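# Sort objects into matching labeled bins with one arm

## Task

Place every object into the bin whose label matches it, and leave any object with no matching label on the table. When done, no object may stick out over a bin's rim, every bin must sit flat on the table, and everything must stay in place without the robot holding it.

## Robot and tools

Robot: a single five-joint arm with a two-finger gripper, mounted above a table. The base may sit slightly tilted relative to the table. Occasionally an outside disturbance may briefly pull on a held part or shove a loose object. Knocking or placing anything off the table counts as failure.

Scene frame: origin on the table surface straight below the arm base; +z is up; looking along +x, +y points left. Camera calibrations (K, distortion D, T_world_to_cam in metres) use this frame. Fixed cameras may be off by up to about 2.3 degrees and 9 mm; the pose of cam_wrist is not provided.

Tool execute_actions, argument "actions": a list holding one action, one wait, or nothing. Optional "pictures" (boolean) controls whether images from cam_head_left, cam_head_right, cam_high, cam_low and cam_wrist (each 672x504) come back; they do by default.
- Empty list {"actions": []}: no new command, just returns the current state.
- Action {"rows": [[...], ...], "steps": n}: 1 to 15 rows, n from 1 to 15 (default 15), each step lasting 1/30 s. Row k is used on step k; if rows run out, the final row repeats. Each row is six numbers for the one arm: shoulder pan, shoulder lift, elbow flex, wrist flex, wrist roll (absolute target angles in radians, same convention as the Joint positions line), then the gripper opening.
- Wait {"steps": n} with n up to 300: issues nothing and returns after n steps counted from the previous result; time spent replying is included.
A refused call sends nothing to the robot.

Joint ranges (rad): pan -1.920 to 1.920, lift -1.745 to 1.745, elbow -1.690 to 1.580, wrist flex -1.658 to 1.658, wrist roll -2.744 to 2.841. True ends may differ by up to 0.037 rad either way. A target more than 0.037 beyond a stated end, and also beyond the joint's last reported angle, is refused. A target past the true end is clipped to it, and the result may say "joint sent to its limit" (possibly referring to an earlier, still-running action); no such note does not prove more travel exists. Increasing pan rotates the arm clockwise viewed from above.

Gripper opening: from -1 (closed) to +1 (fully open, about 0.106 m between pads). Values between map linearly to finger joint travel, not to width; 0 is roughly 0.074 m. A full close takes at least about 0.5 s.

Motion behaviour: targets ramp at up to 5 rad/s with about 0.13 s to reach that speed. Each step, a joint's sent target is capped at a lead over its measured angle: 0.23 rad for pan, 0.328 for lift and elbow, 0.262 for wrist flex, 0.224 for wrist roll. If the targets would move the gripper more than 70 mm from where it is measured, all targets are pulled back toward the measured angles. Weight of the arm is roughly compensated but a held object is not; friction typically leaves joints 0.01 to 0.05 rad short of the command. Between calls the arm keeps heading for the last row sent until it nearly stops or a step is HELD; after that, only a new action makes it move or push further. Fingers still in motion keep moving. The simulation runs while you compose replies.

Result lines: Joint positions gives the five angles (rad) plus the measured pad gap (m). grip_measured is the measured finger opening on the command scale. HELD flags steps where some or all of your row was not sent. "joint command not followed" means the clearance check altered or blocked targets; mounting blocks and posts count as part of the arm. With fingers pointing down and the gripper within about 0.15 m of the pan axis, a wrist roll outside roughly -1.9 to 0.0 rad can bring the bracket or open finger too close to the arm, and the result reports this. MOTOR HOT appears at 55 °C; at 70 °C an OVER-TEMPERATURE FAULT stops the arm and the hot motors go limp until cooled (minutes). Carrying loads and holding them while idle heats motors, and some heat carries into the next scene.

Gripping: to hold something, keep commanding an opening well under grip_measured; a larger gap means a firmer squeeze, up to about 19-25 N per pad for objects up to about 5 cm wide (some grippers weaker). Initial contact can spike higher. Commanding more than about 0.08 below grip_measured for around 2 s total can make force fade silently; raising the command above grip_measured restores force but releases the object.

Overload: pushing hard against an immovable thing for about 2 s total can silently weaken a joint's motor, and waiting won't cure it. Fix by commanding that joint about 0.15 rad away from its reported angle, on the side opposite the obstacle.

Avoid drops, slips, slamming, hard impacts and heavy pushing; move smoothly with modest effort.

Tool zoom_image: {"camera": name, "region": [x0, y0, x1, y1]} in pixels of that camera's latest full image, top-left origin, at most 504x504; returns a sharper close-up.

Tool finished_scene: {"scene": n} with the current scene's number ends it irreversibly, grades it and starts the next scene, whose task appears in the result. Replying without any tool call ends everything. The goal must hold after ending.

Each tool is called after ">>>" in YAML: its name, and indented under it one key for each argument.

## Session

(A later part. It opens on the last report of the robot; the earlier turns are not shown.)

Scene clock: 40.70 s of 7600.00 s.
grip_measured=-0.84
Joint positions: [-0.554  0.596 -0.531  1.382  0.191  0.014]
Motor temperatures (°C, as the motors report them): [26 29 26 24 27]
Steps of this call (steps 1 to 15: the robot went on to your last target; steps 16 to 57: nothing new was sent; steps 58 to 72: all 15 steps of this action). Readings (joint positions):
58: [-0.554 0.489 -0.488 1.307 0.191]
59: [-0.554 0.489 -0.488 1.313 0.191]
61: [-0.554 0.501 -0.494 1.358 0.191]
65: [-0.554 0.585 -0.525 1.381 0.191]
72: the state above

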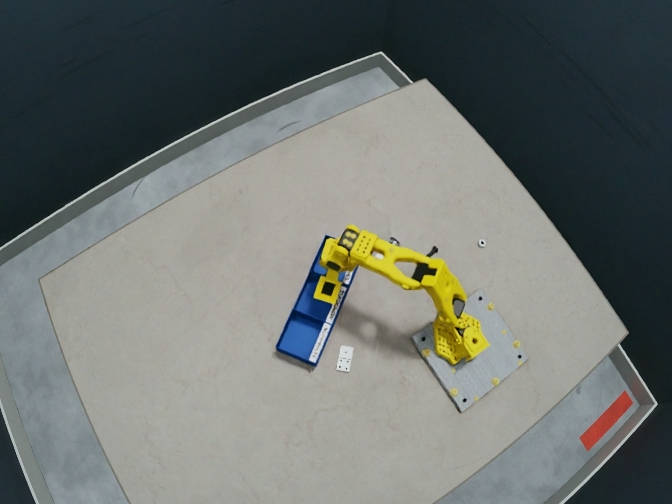

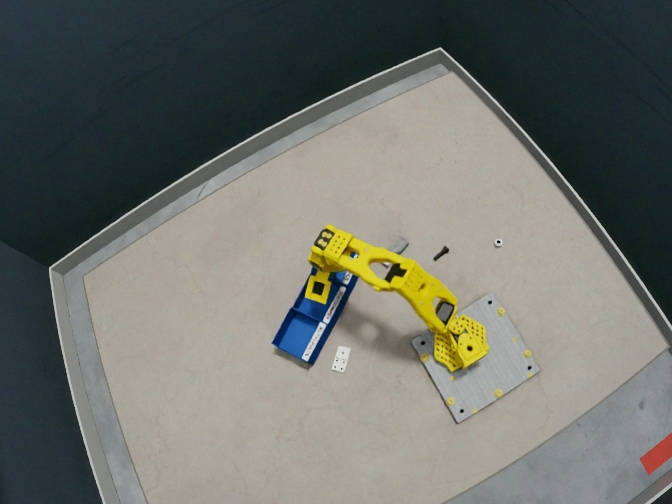

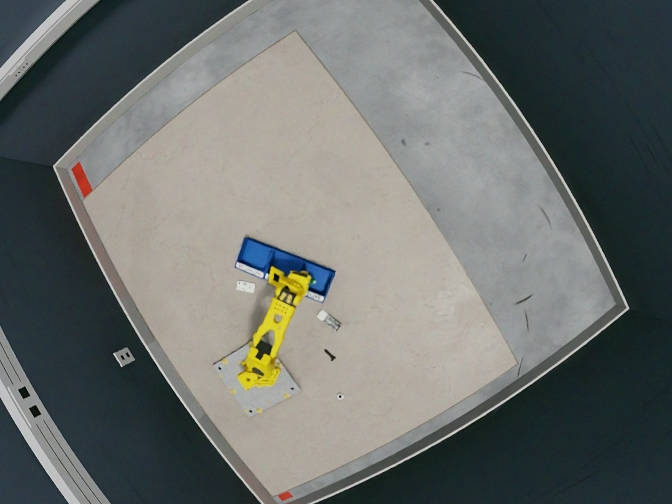

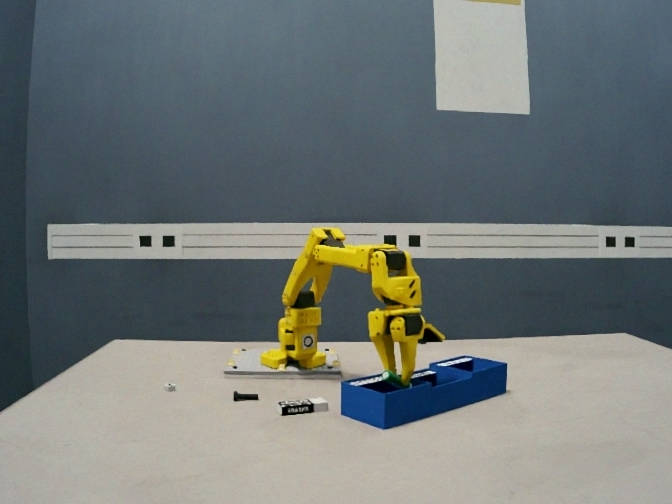

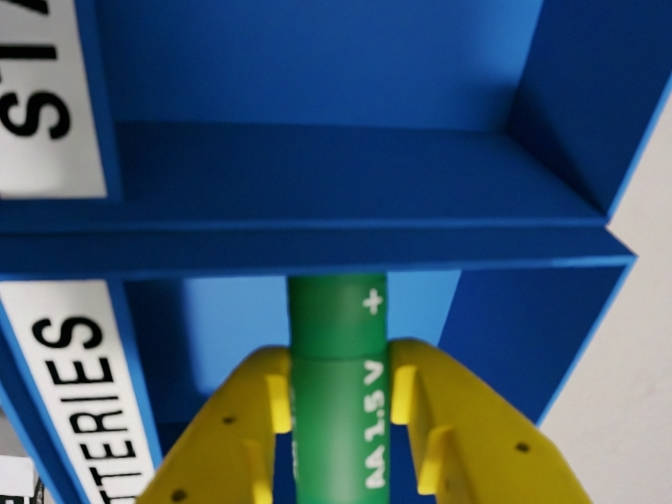

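>>> execute_actions:
  actions:
    - {"rows":[[-0.54,0.61,-0.55,1.39,0.2,-0.9],[-0.52,0.61,-0.55,1.39,0.2,-0.9],[-0.515,0.62,-0.55,1.39,0.2,-0.9],[-0.515,0.64,-0.55,1.38,0.2,-0.9],[-0.515,0.65,-0.55,1.37,0.2,-0.9]],"steps":12}

Scene clock: 42.37 s of 7600.00 s.
grip_measured=-0.84
Joint positions: [-0.521  0.634 -0.533  1.378  0.191  0.014]
Motor temperatures (°C, as the motors report them): [26 29 26 24 27]
Steps of this call (steps 1 to 15: the robot went on to your last target; steps 16 to 38: nothing new was sent; steps 39 to 50: all 12 steps of this action). Readings (joint positions):
39: [-0.554 0.596 -0.531 1.382 0.191]
40: [-0.553 0.596 -0.531 1.382 0.191]
42: [-0.536 0.599 -0.531 1.382 0.191]
46: [-0.521 0.631 -0.533 1.379 0.191]
50: the state above

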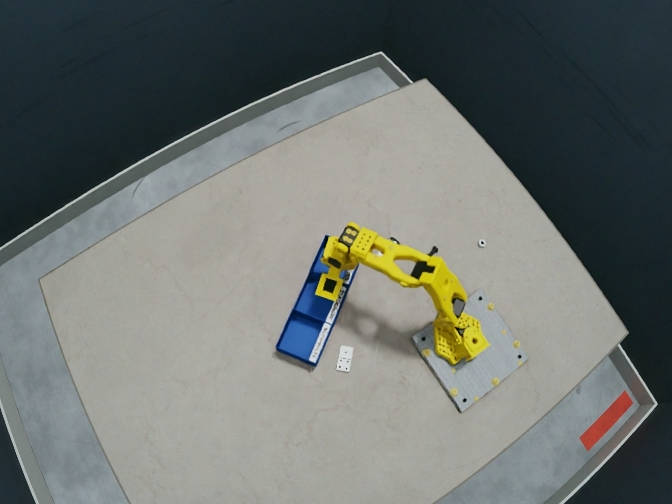

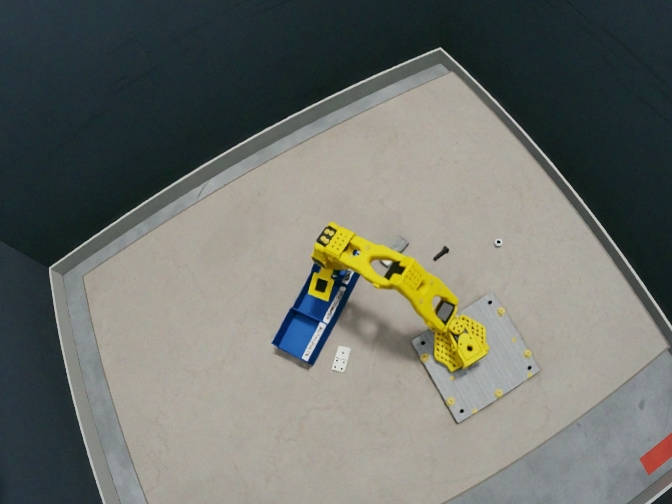

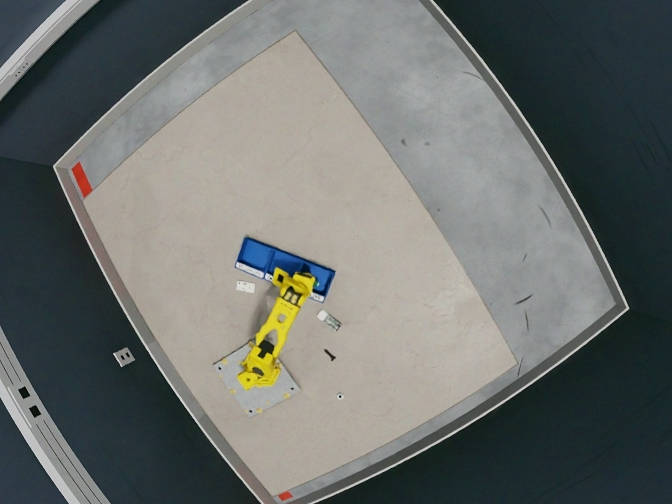

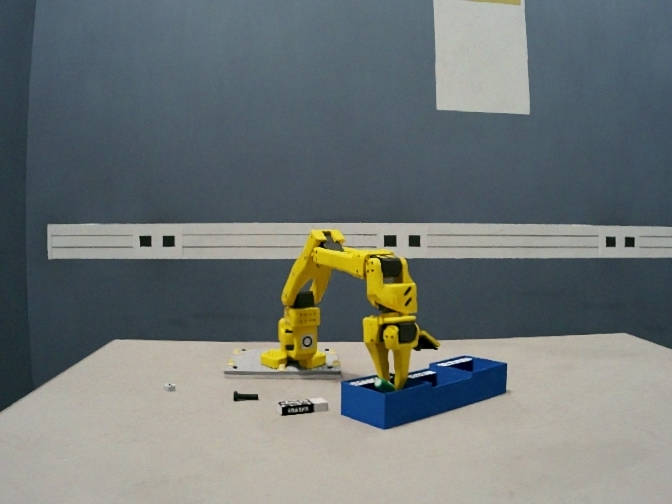

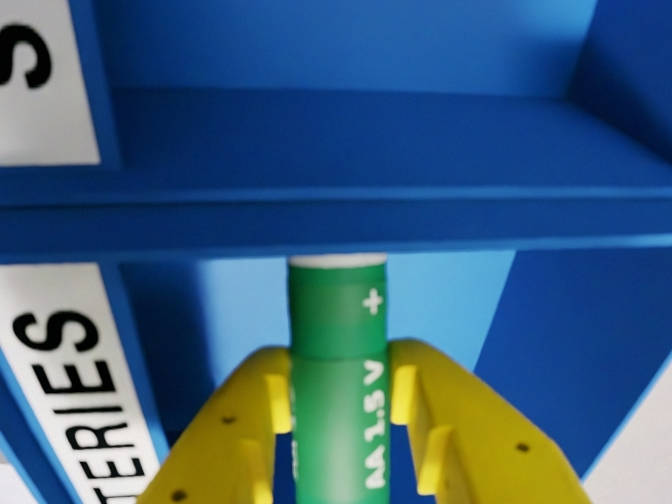

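>>> execute_actions:
  actions:
    - {"rows":[[-0.53,0.67,-0.55,1.36,0.2,-0.9],[-0.53,0.69,-0.55,1.35,0.2,-0.9],[-0.53,0.7,-0.55,1.34,0.2,-0.9],[-0.53,0.7,-0.55,1.34,0.2,-0.9],[-0.53,0.7,-0.55,1.34,0.2,-0.9],[-0.53,0.7,-0.55,1.34,0.2,-0.8],[-0.53,0.7,-0.55,1.34,0.2,-0.72],[-0.53,0.7,-0.55,1.34,0.2,-0.66]],"steps":15}

Scene clock: 44.63 s of 7600.00 s.
grip_measured=-0.68
Joint positions: [-0.524  0.685 -0.534  1.347  0.191  0.026]
Motor temperatures (°C, as the motors report them): [26 29 26 24 27]
Steps of this call (steps 1 to 15: the robot went on to your last target; steps 16 to 53: nothing new was sent; steps 54 to 68: all 15 steps of this action). Readings (joint positions):
54: [-0.521 0.636 -0.533 1.376 0.191]
55: [-0.521 0.642 -0.533 1.373 0.191]
57: [-0.524 0.670 -0.534 1.359 0.191]
61: [-0.524 0.685 -0.534 1.349 0.191]
68: the state above

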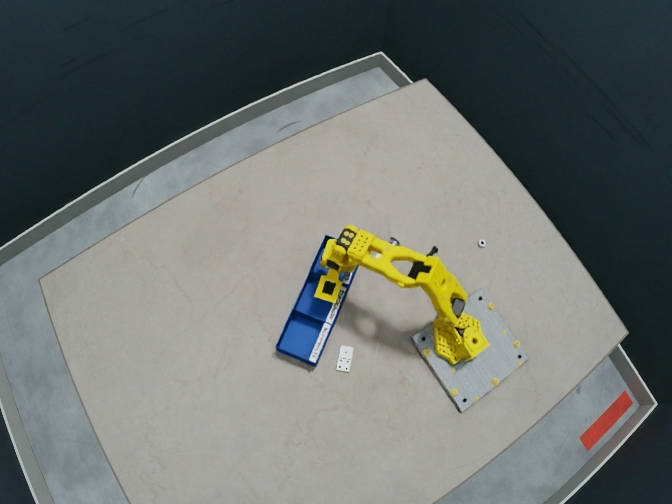

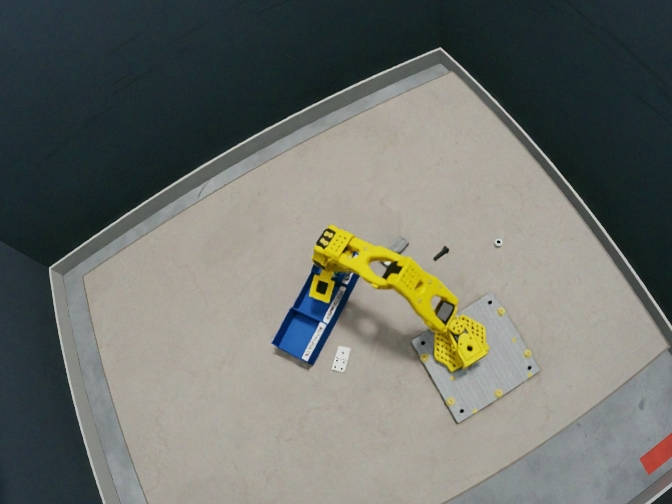

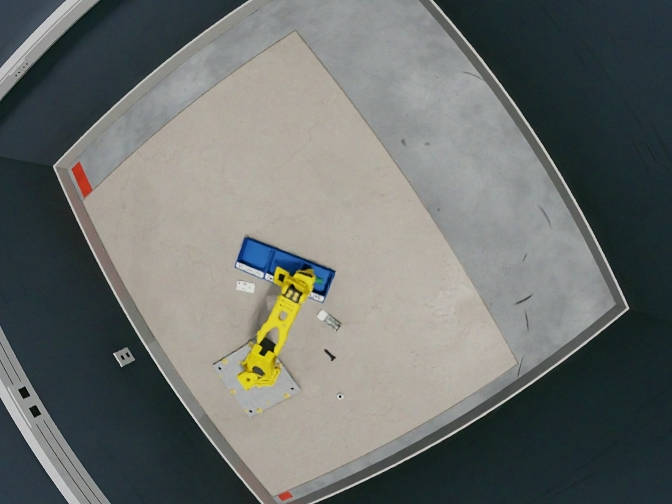

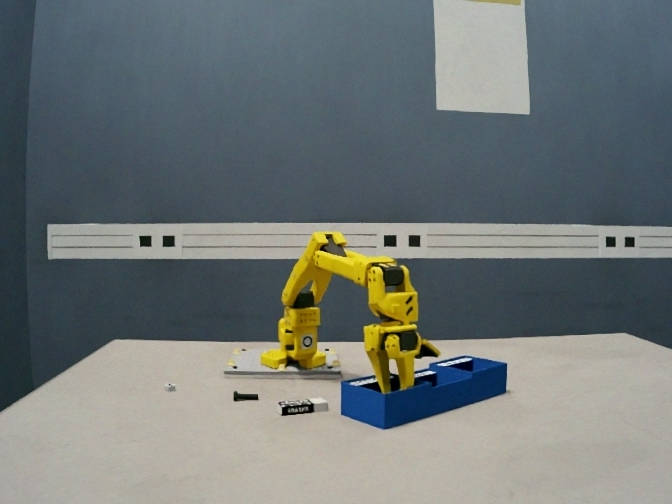

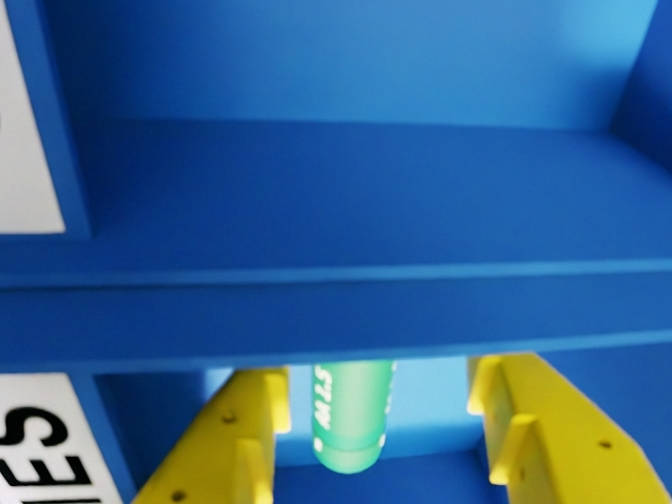

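>>> execute_actions:
  actions:
    - {"rows":[[-0.53,0.63,-0.54,1.38,0.2,-0.66],[-0.53,0.56,-0.52,1.42,0.2,-0.66],[-0.53,0.48,-0.5,1.45,0.2,-0.66],[-0.53,0.4,-0.46,1.47,0.2,-0.6],[-0.53,0.34,-0.38,1.47,0.2,-0.55],[-0.48,0.28,-0.28,1.46,0.25,-0.5],[-0.4,0.24,-0.2,1.45,0.3,-0.45],[-0.32,0.2,-0.12,1.44,0.35,-0.4],[-0.24,0.17,-0.06,1.43,0.4,-0.35],[-0.17,0.14,0.0,1.43,0.42,-0.3],[-0.1,0.13,0.02,1.42,0.42,-0.3]],"steps":15}
  pictures: false

>>> execute_actions:
  actions:
    - {"rows":[[-0.1,0.13,0.02,1.42,0.42,-0.3]],"steps":10}

Scene clock: 48.27 s of 7600.00 s.
grip_measured=-0.33
Joint positions: [-0.142  0.151 -0.009  1.43   0.405  0.052]
Motor temperatures (°C, as the motors report them): [26 29 26 24 27]
Steps of this call (steps 1 to 15: the robot went on to your last target; steps 16 to 90: nothing new was sent; then 0.13 s passed at rest; steps 91 to 105: all 15 steps of this action). Readings (joint positions):
91: [-0.524 0.685 -0.534 1.347 0.191]
92: [-0.525 0.682 -0.534 1.353 0.191]
94: [-0.525 0.624 -0.523 1.398 0.193]
98: [-0.498 0.357 -0.368 1.445 0.231]
105: the state above

Scene clock: 48.60 s of 7600.00 s.
grip_measured=-0.31
Joint positions: [-0.105  0.142  0.001  1.427  0.412  0.053]
Motor temperatures (°C, as the motors report them): [26 29 26 24 27]
Steps of this call (steps 1 to 10: all 10 steps of this action). Readings (joint positions):
1: [-0.123 0.148 -0.002 1.429 0.408]
2: [-0.113 0.145 0.001 1.429 0.409]
4: [-0.107 0.143 0.001 1.427 0.411]
8: [-0.105 0.142 0.001 1.427 0.412]
10: the state above

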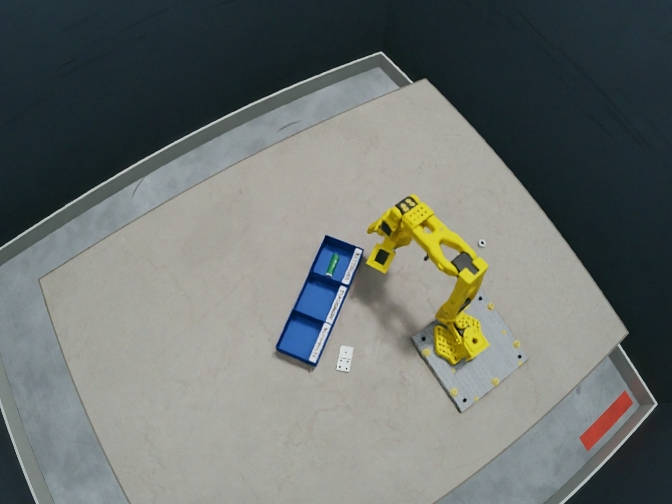

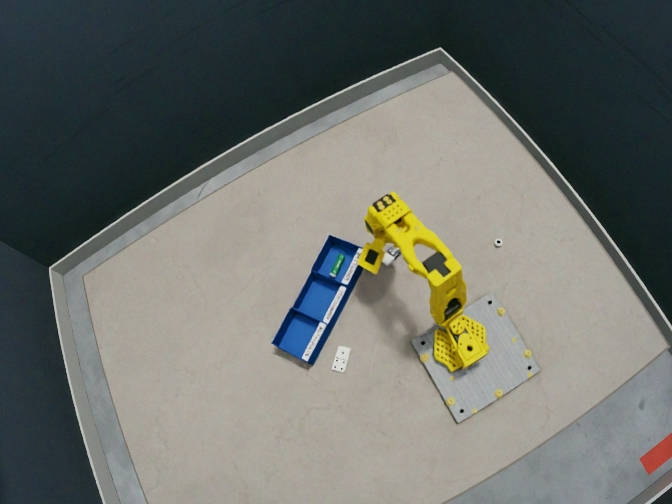

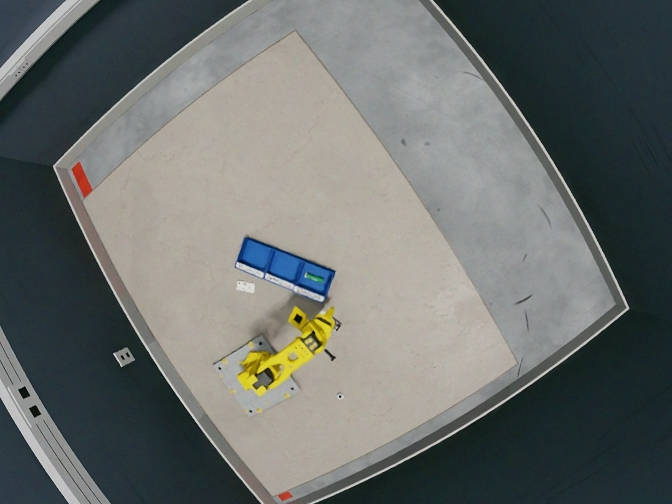

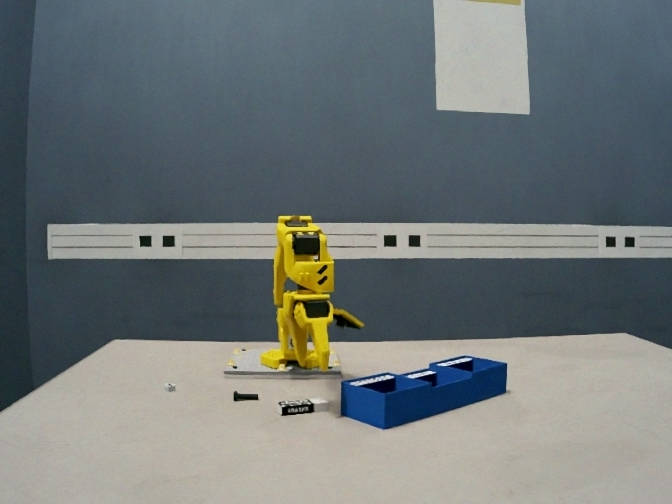

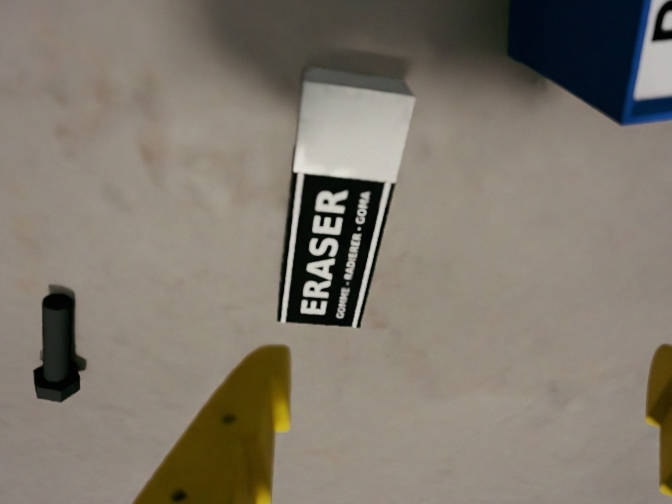

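>>> execute_actions:
  actions:
    - {"rows":[[-0.105,0.12,0.1,1.37,0.38,-0.3],[-0.105,0.1,0.18,1.3,0.34,-0.3],[-0.105,0.09,0.25,1.24,0.31,-0.3],[-0.105,0.08,0.31,1.18,0.3,-0.3]],"steps":13}

Scene clock: 50.90 s of 7600.00 s.
grip_measured=-0.31
Joint positions: [-0.105  0.093  0.291  1.189  0.309  0.053]
Motor temperatures (°C, as the motors report them): [26 29 26 24 27]
Steps of this call (steps 1 to 15: the robot went on to your last target; steps 16 to 56: nothing new was sent; steps 57 to 69: all 13 steps of this action). Readings (joint positions):
57: [-0.105 0.140 0.003 1.425 0.412]
58: [-0.105 0.136 0.014 1.416 0.406]
60: [-0.105 0.114 0.096 1.344 0.363]
64: [-0.105 0.097 0.271 1.208 0.314]
69: the state above

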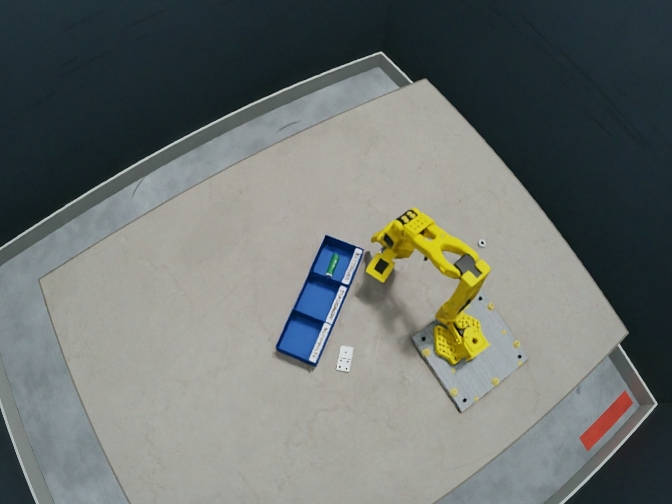

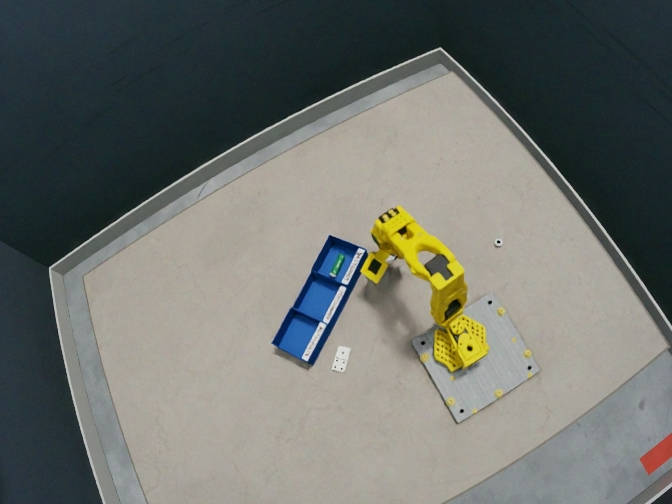

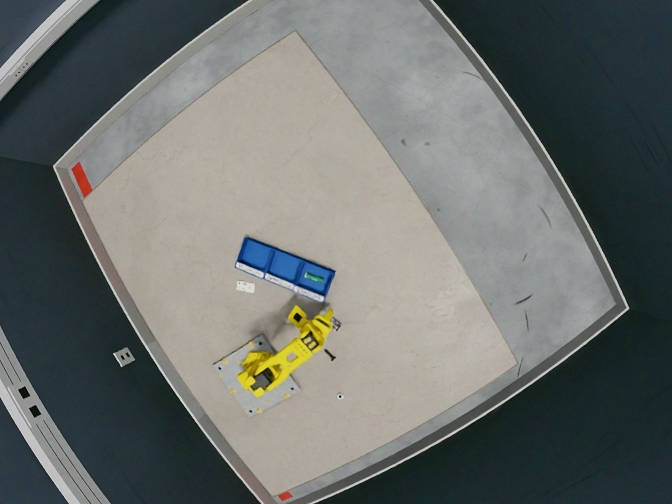

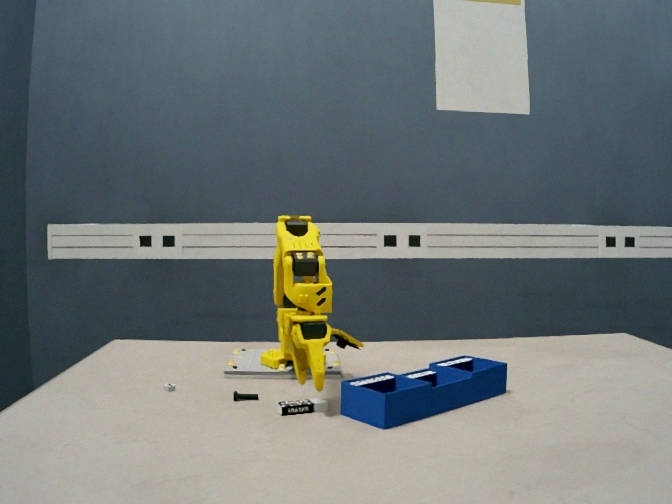

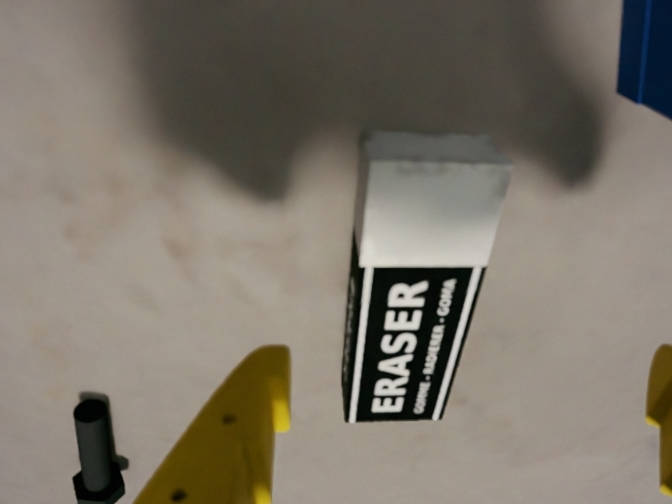

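>>> execute_actions:
  actions:
    - {"rows":[[-0.08,0.1,0.32,1.16,0.26,-0.3],[-0.065,0.12,0.34,1.12,0.23,-0.3],[-0.065,0.15,0.35,1.08,0.23,-0.3],[-0.065,0.18,0.36,1.04,0.23,-0.3],[-0.065,0.205,0.37,1.01,0.23,-0.3]],"steps":14}

Scene clock: 52.73 s of 7600.00 s.
grip_measured=-0.31
Joint positions: [-0.071  0.189  0.353  1.017  0.237  0.053]
Motor temperatures (°C, as the motors report them): [26 29 26 24 27]
Steps of this call (steps 1 to 15: the robot went on to your last target; steps 16 to 41: nothing new was sent; steps 42 to 55: all 14 steps of this action). Readings (joint positions):
42: [-0.105 0.091 0.293 1.186 0.308]
43: [-0.100 0.093 0.297 1.180 0.297]
45: [-0.084 0.113 0.319 1.136 0.262]
49: [-0.071 0.185 0.353 1.034 0.240]
55: the state above

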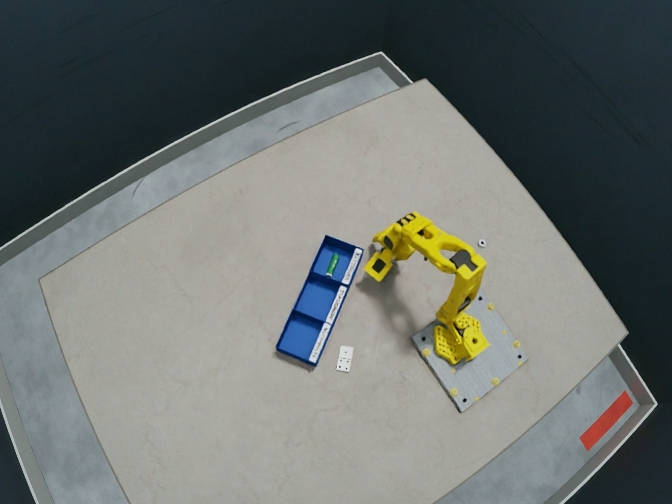

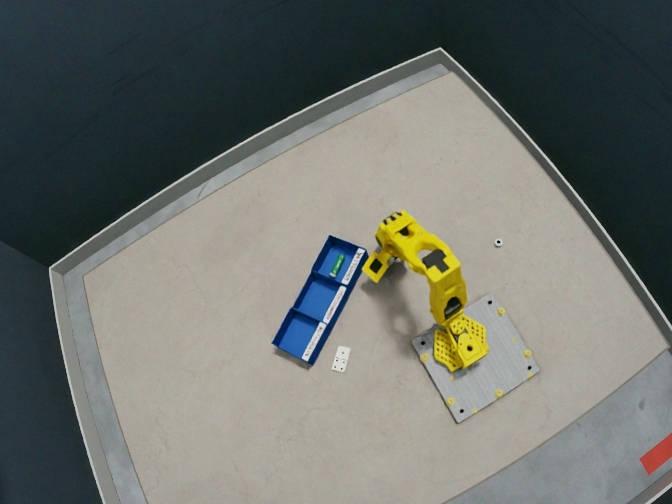

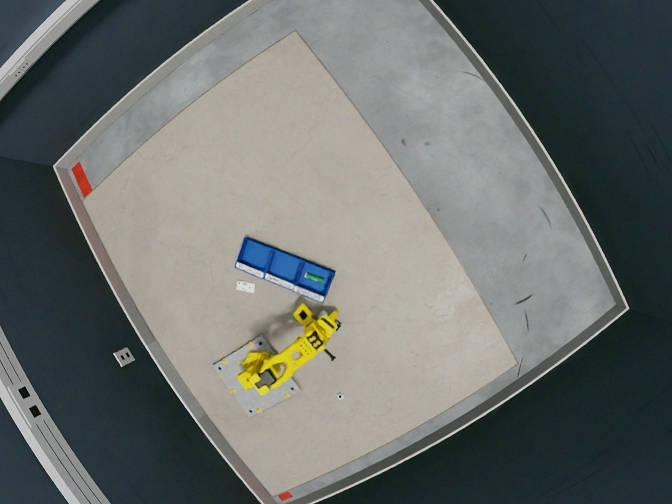

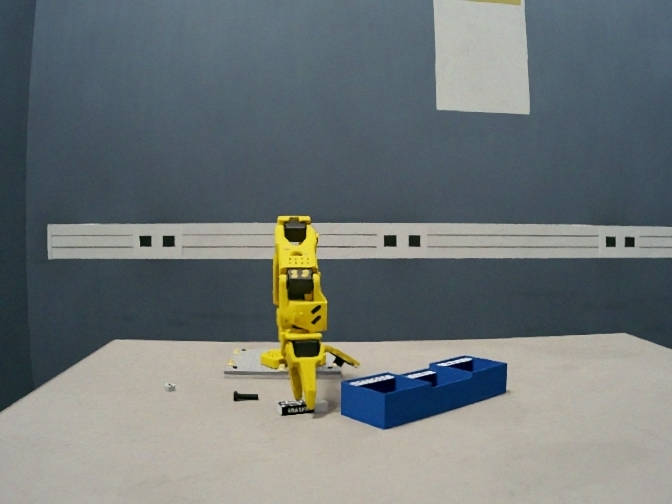

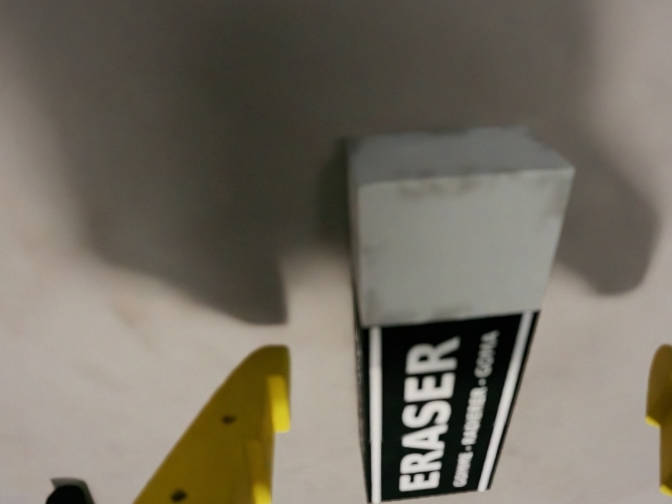

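>>> execute_actions:
  actions:
    - {"rows":[[-0.065,0.22,0.35,1.0,0.23,-0.4],[-0.065,0.235,0.34,0.995,0.23,-0.48],[-0.065,0.235,0.335,0.995,0.23,-0.55],[-0.065,0.235,0.335,0.995,0.23,-0.6],[-0.065,0.235,0.335,0.995,0.23,-0.65],[-0.065,0.235,0.335,0.995,0.23,-0.7],[-0.065,0.235,0.335,0.995,0.23,-0.75],[-0.065,0.235,0.335,0.995,0.23,-0.8]],"steps":15}

Scene clock: 55.07 s of 7600.00 s.
grip_measured=-0.73
Joint positions: [-0.07   0.219  0.351  1.002  0.237  0.023]
Motor temperatures (°C, as the motors report them): [26 29 26 24 27]
Steps of this call (steps 1 to 15: the robot went on to your last target; steps 16 to 55: nothing new was sent; steps 56 to 70: all 15 steps of this action). Readings (joint positions):
56: [-0.071 0.189 0.353 1.016 0.237]
57: [-0.071 0.197 0.353 1.013 0.237]
59: [-0.071 0.214 0.353 1.007 0.237]
63: [-0.070 0.219 0.351 1.002 0.237]
70: the state above

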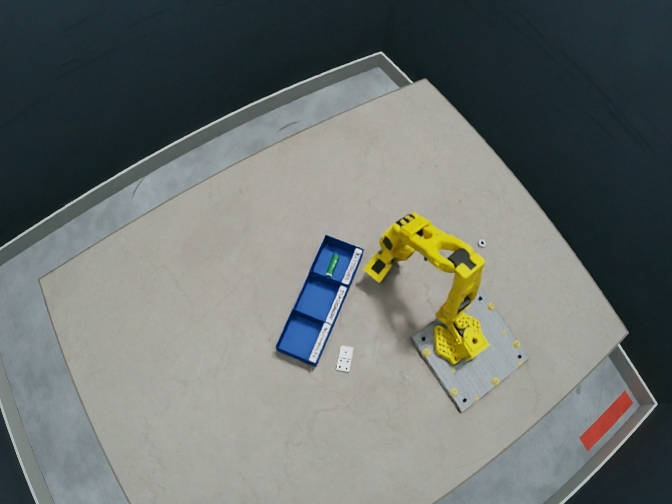

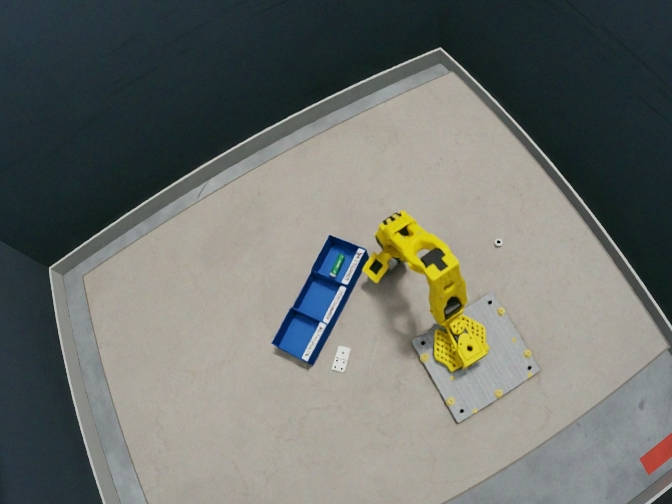

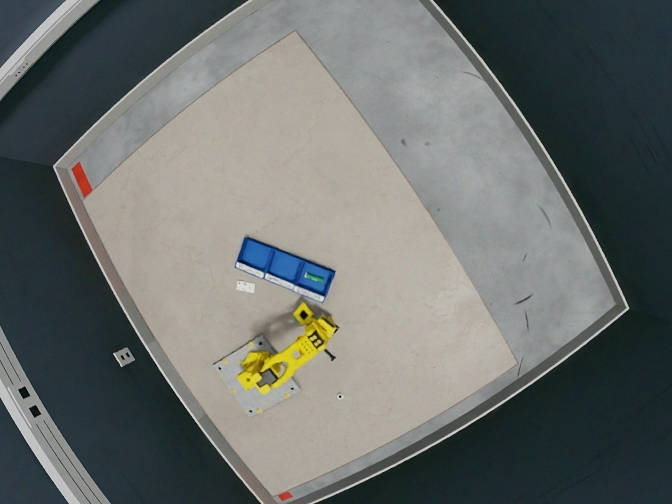

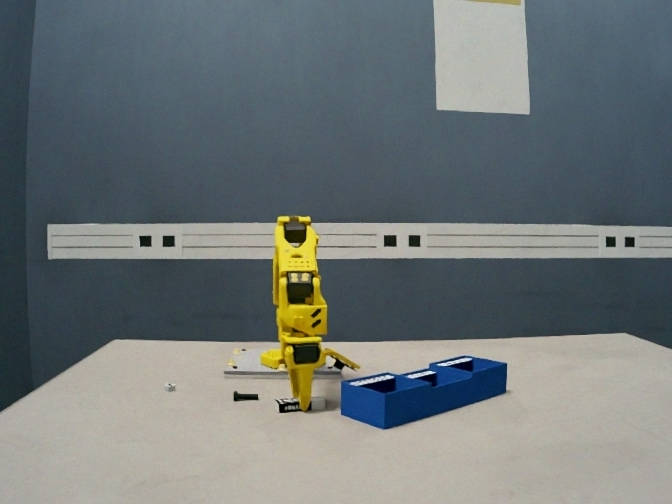

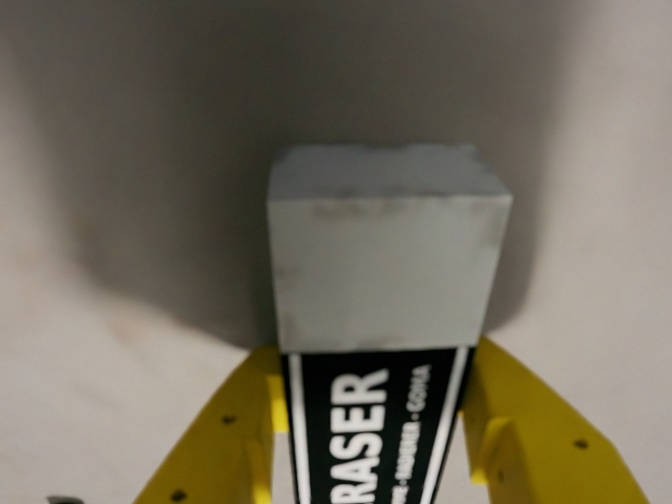

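>>> execute_actions:
  actions:
    - {"rows":[[-0.065,0.17,0.33,1.05,0.23,-0.8],[-0.065,0.1,0.28,1.15,0.2,-0.8],[-0.065,0.06,0.2,1.27,0.17,-0.8],[-0.1,0.05,0.1,1.38,0.14,-0.8],[-0.2,0.07,0.0,1.46,0.1,-0.8],[-0.3,0.12,-0.1,1.5,0.06,-0.8],[-0.4,0.18,-0.2,1.5,0.02,-0.8],[-0.5,0.24,-0.3,1.5,-0.02,-0.8],[-0.6,0.3,-0.38,1.5,-0.05,-0.8],[-0.7,0.36,-0.45,1.5,-0.07,-0.8],[-0.78,0.4,-0.5,1.5,-0.07,-0.8],[-0.83,0.42,-0.51,1.5,-0.07,-0.8]],"steps":15}
  pictures: false

>>> execute_actions:
  actions:
    - {"rows":[[-0.83,0.42,-0.51,1.5,-0.07,-0.8]],"steps":12}

Scene clock: 58.73 s of 7600.00 s.
grip_measured=-0.73
Joint positions: [-0.604  0.392 -0.439  1.488 -0.056  0.023]
Motor temperatures (°C, as the motors report them): [26 29 26 24 27]
Steps of this call (steps 1 to 15: the robot went on to your last target; steps 16 to 90: nothing new was sent; then 0.17 s passed at rest; steps 91 to 105: all 15 steps of this action). Readings (joint positions):
91: [-0.070 0.219 0.349 1.002 0.237]
92: [-0.070 0.215 0.348 1.008 0.237]
94: [-0.071 0.165 0.314 1.088 0.210]
98: [-0.197 0.123 0.043 1.346 0.090]
105: the state above

Scene clock: 59.13 s of 7600.00 s.
grip_measured=-0.73
Joint positions: [-0.826  0.404 -0.49   1.493 -0.062  0.023]
Motor temperatures (°C, as the motors report them): [26 29 26 24 27]
Steps of this call (steps 1 to 12: all 12 steps of this action). Readings (joint positions):
1: [-0.662 0.398 -0.464 1.490 -0.059]
2: [-0.719 0.401 -0.477 1.490 -0.060]
4: [-0.795 0.403 -0.488 1.491 -0.062]
8: [-0.826 0.404 -0.490 1.493 -0.062]
12: the state above

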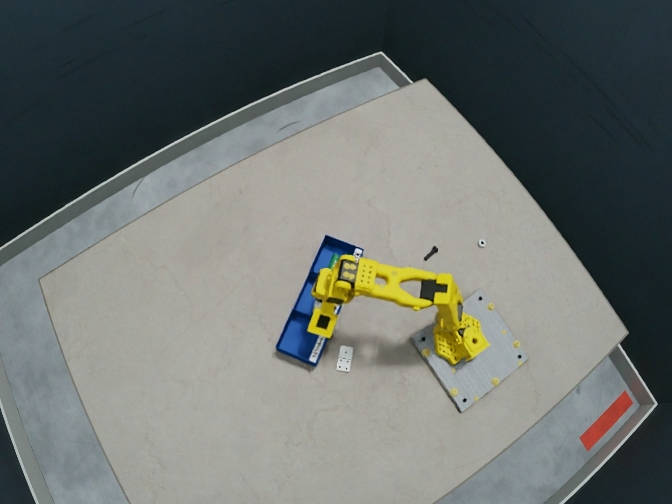

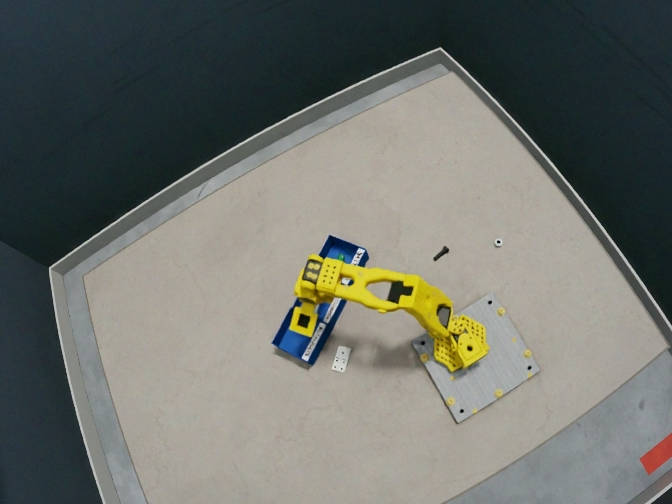

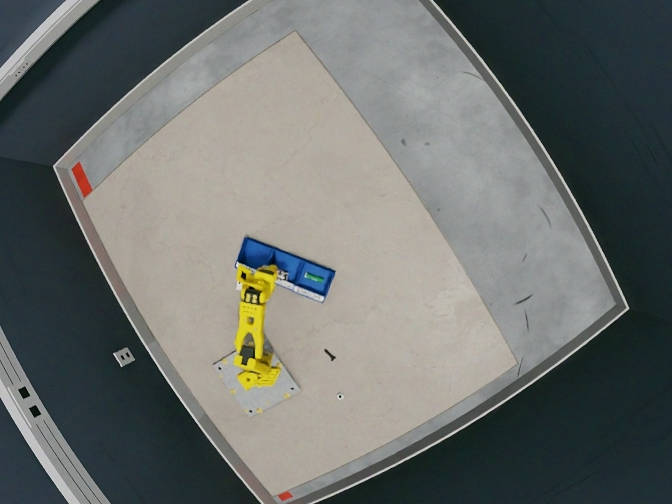

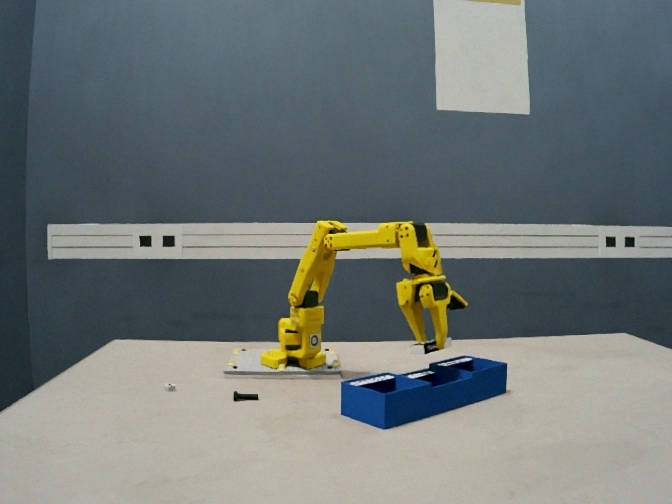

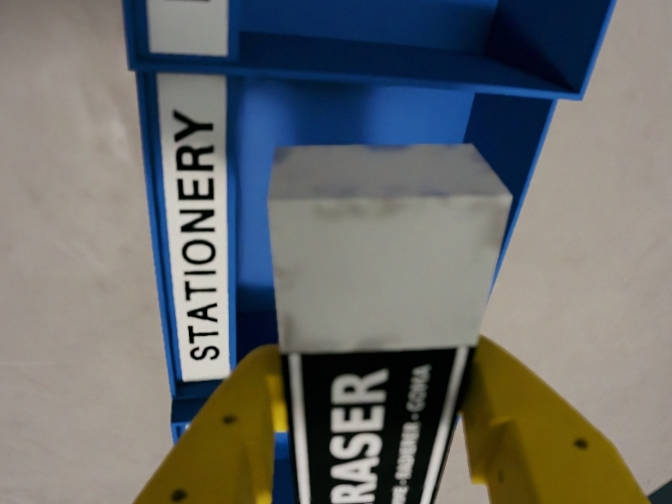

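>>> execute_actions:
  actions:
    - {"rows":[[-0.83,0.45,-0.5,1.47,-0.07,-0.8],[-0.83,0.49,-0.5,1.44,-0.07,-0.8],[-0.83,0.53,-0.5,1.41,-0.07,-0.8],[-0.83,0.56,-0.5,1.39,-0.07,-0.8]],"steps":12}

Scene clock: 61.07 s of 7600.00 s.
grip_measured=-0.73
Joint positions: [-0.826  0.542 -0.49   1.402 -0.062  0.023]
Motor temperatures (°C, as the motors report them): [26 29 26 24 27]
Steps of this call (steps 1 to 15: the robot went on to your last target; steps 16 to 46: nothing new was sent; steps 47 to 58: all 12 steps of this action). Readings (joint positions):
47: [-0.826 0.406 -0.490 1.493 -0.062]
48: [-0.826 0.415 -0.490 1.488 -0.062]
50: [-0.826 0.464 -0.490 1.455 -0.062]
54: [-0.826 0.542 -0.490 1.404 -0.062]
58: the state above

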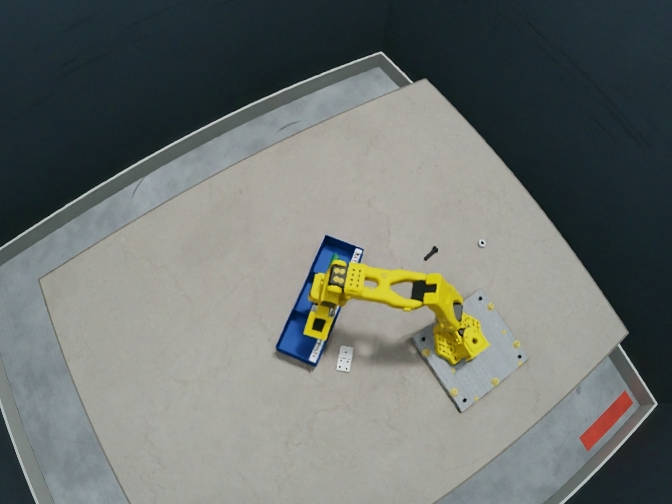

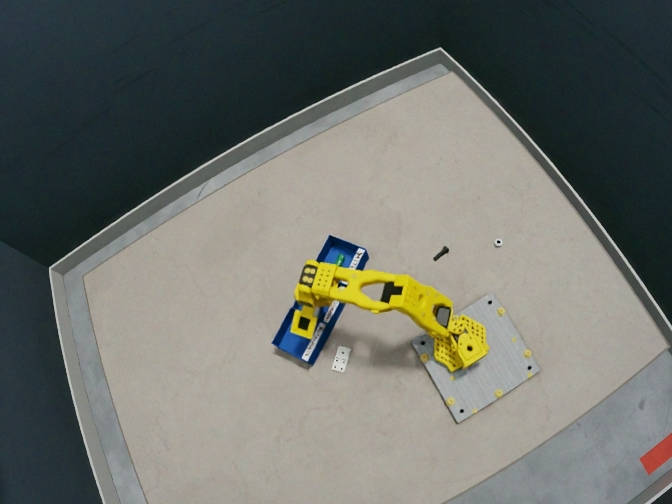

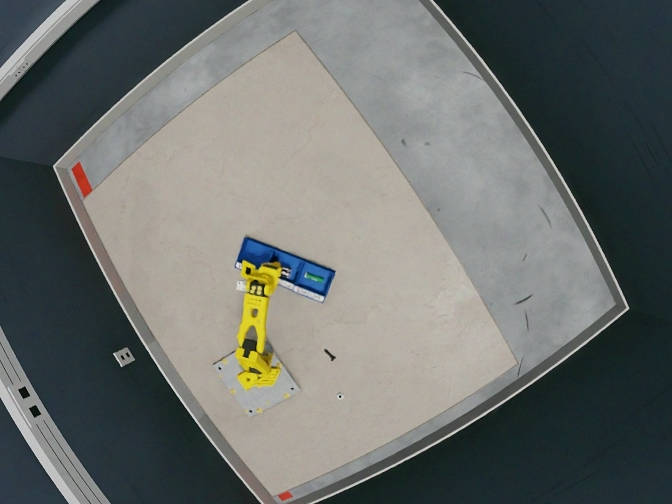

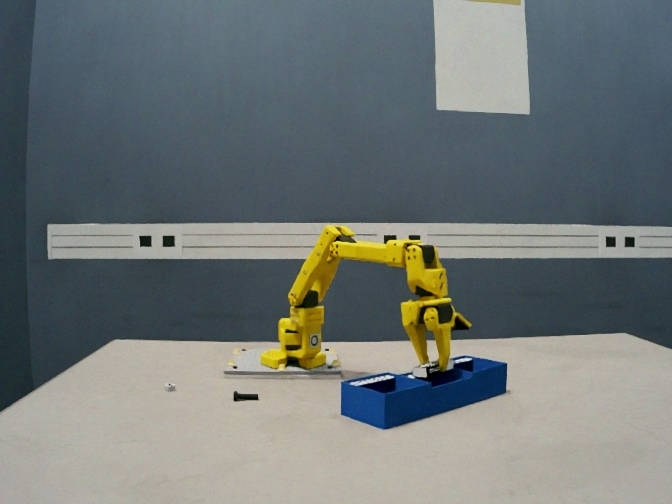

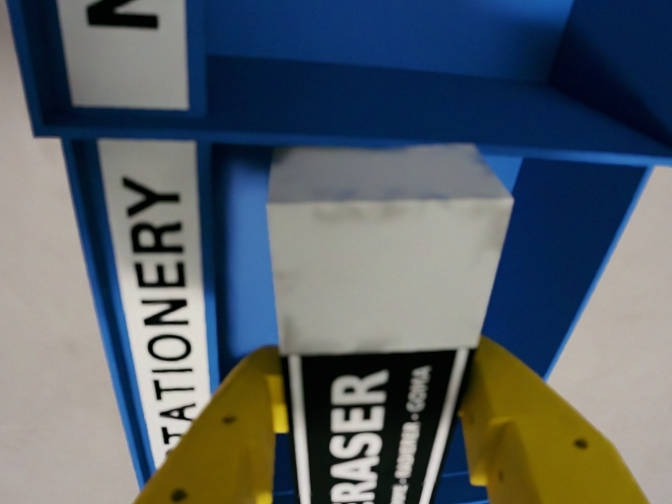

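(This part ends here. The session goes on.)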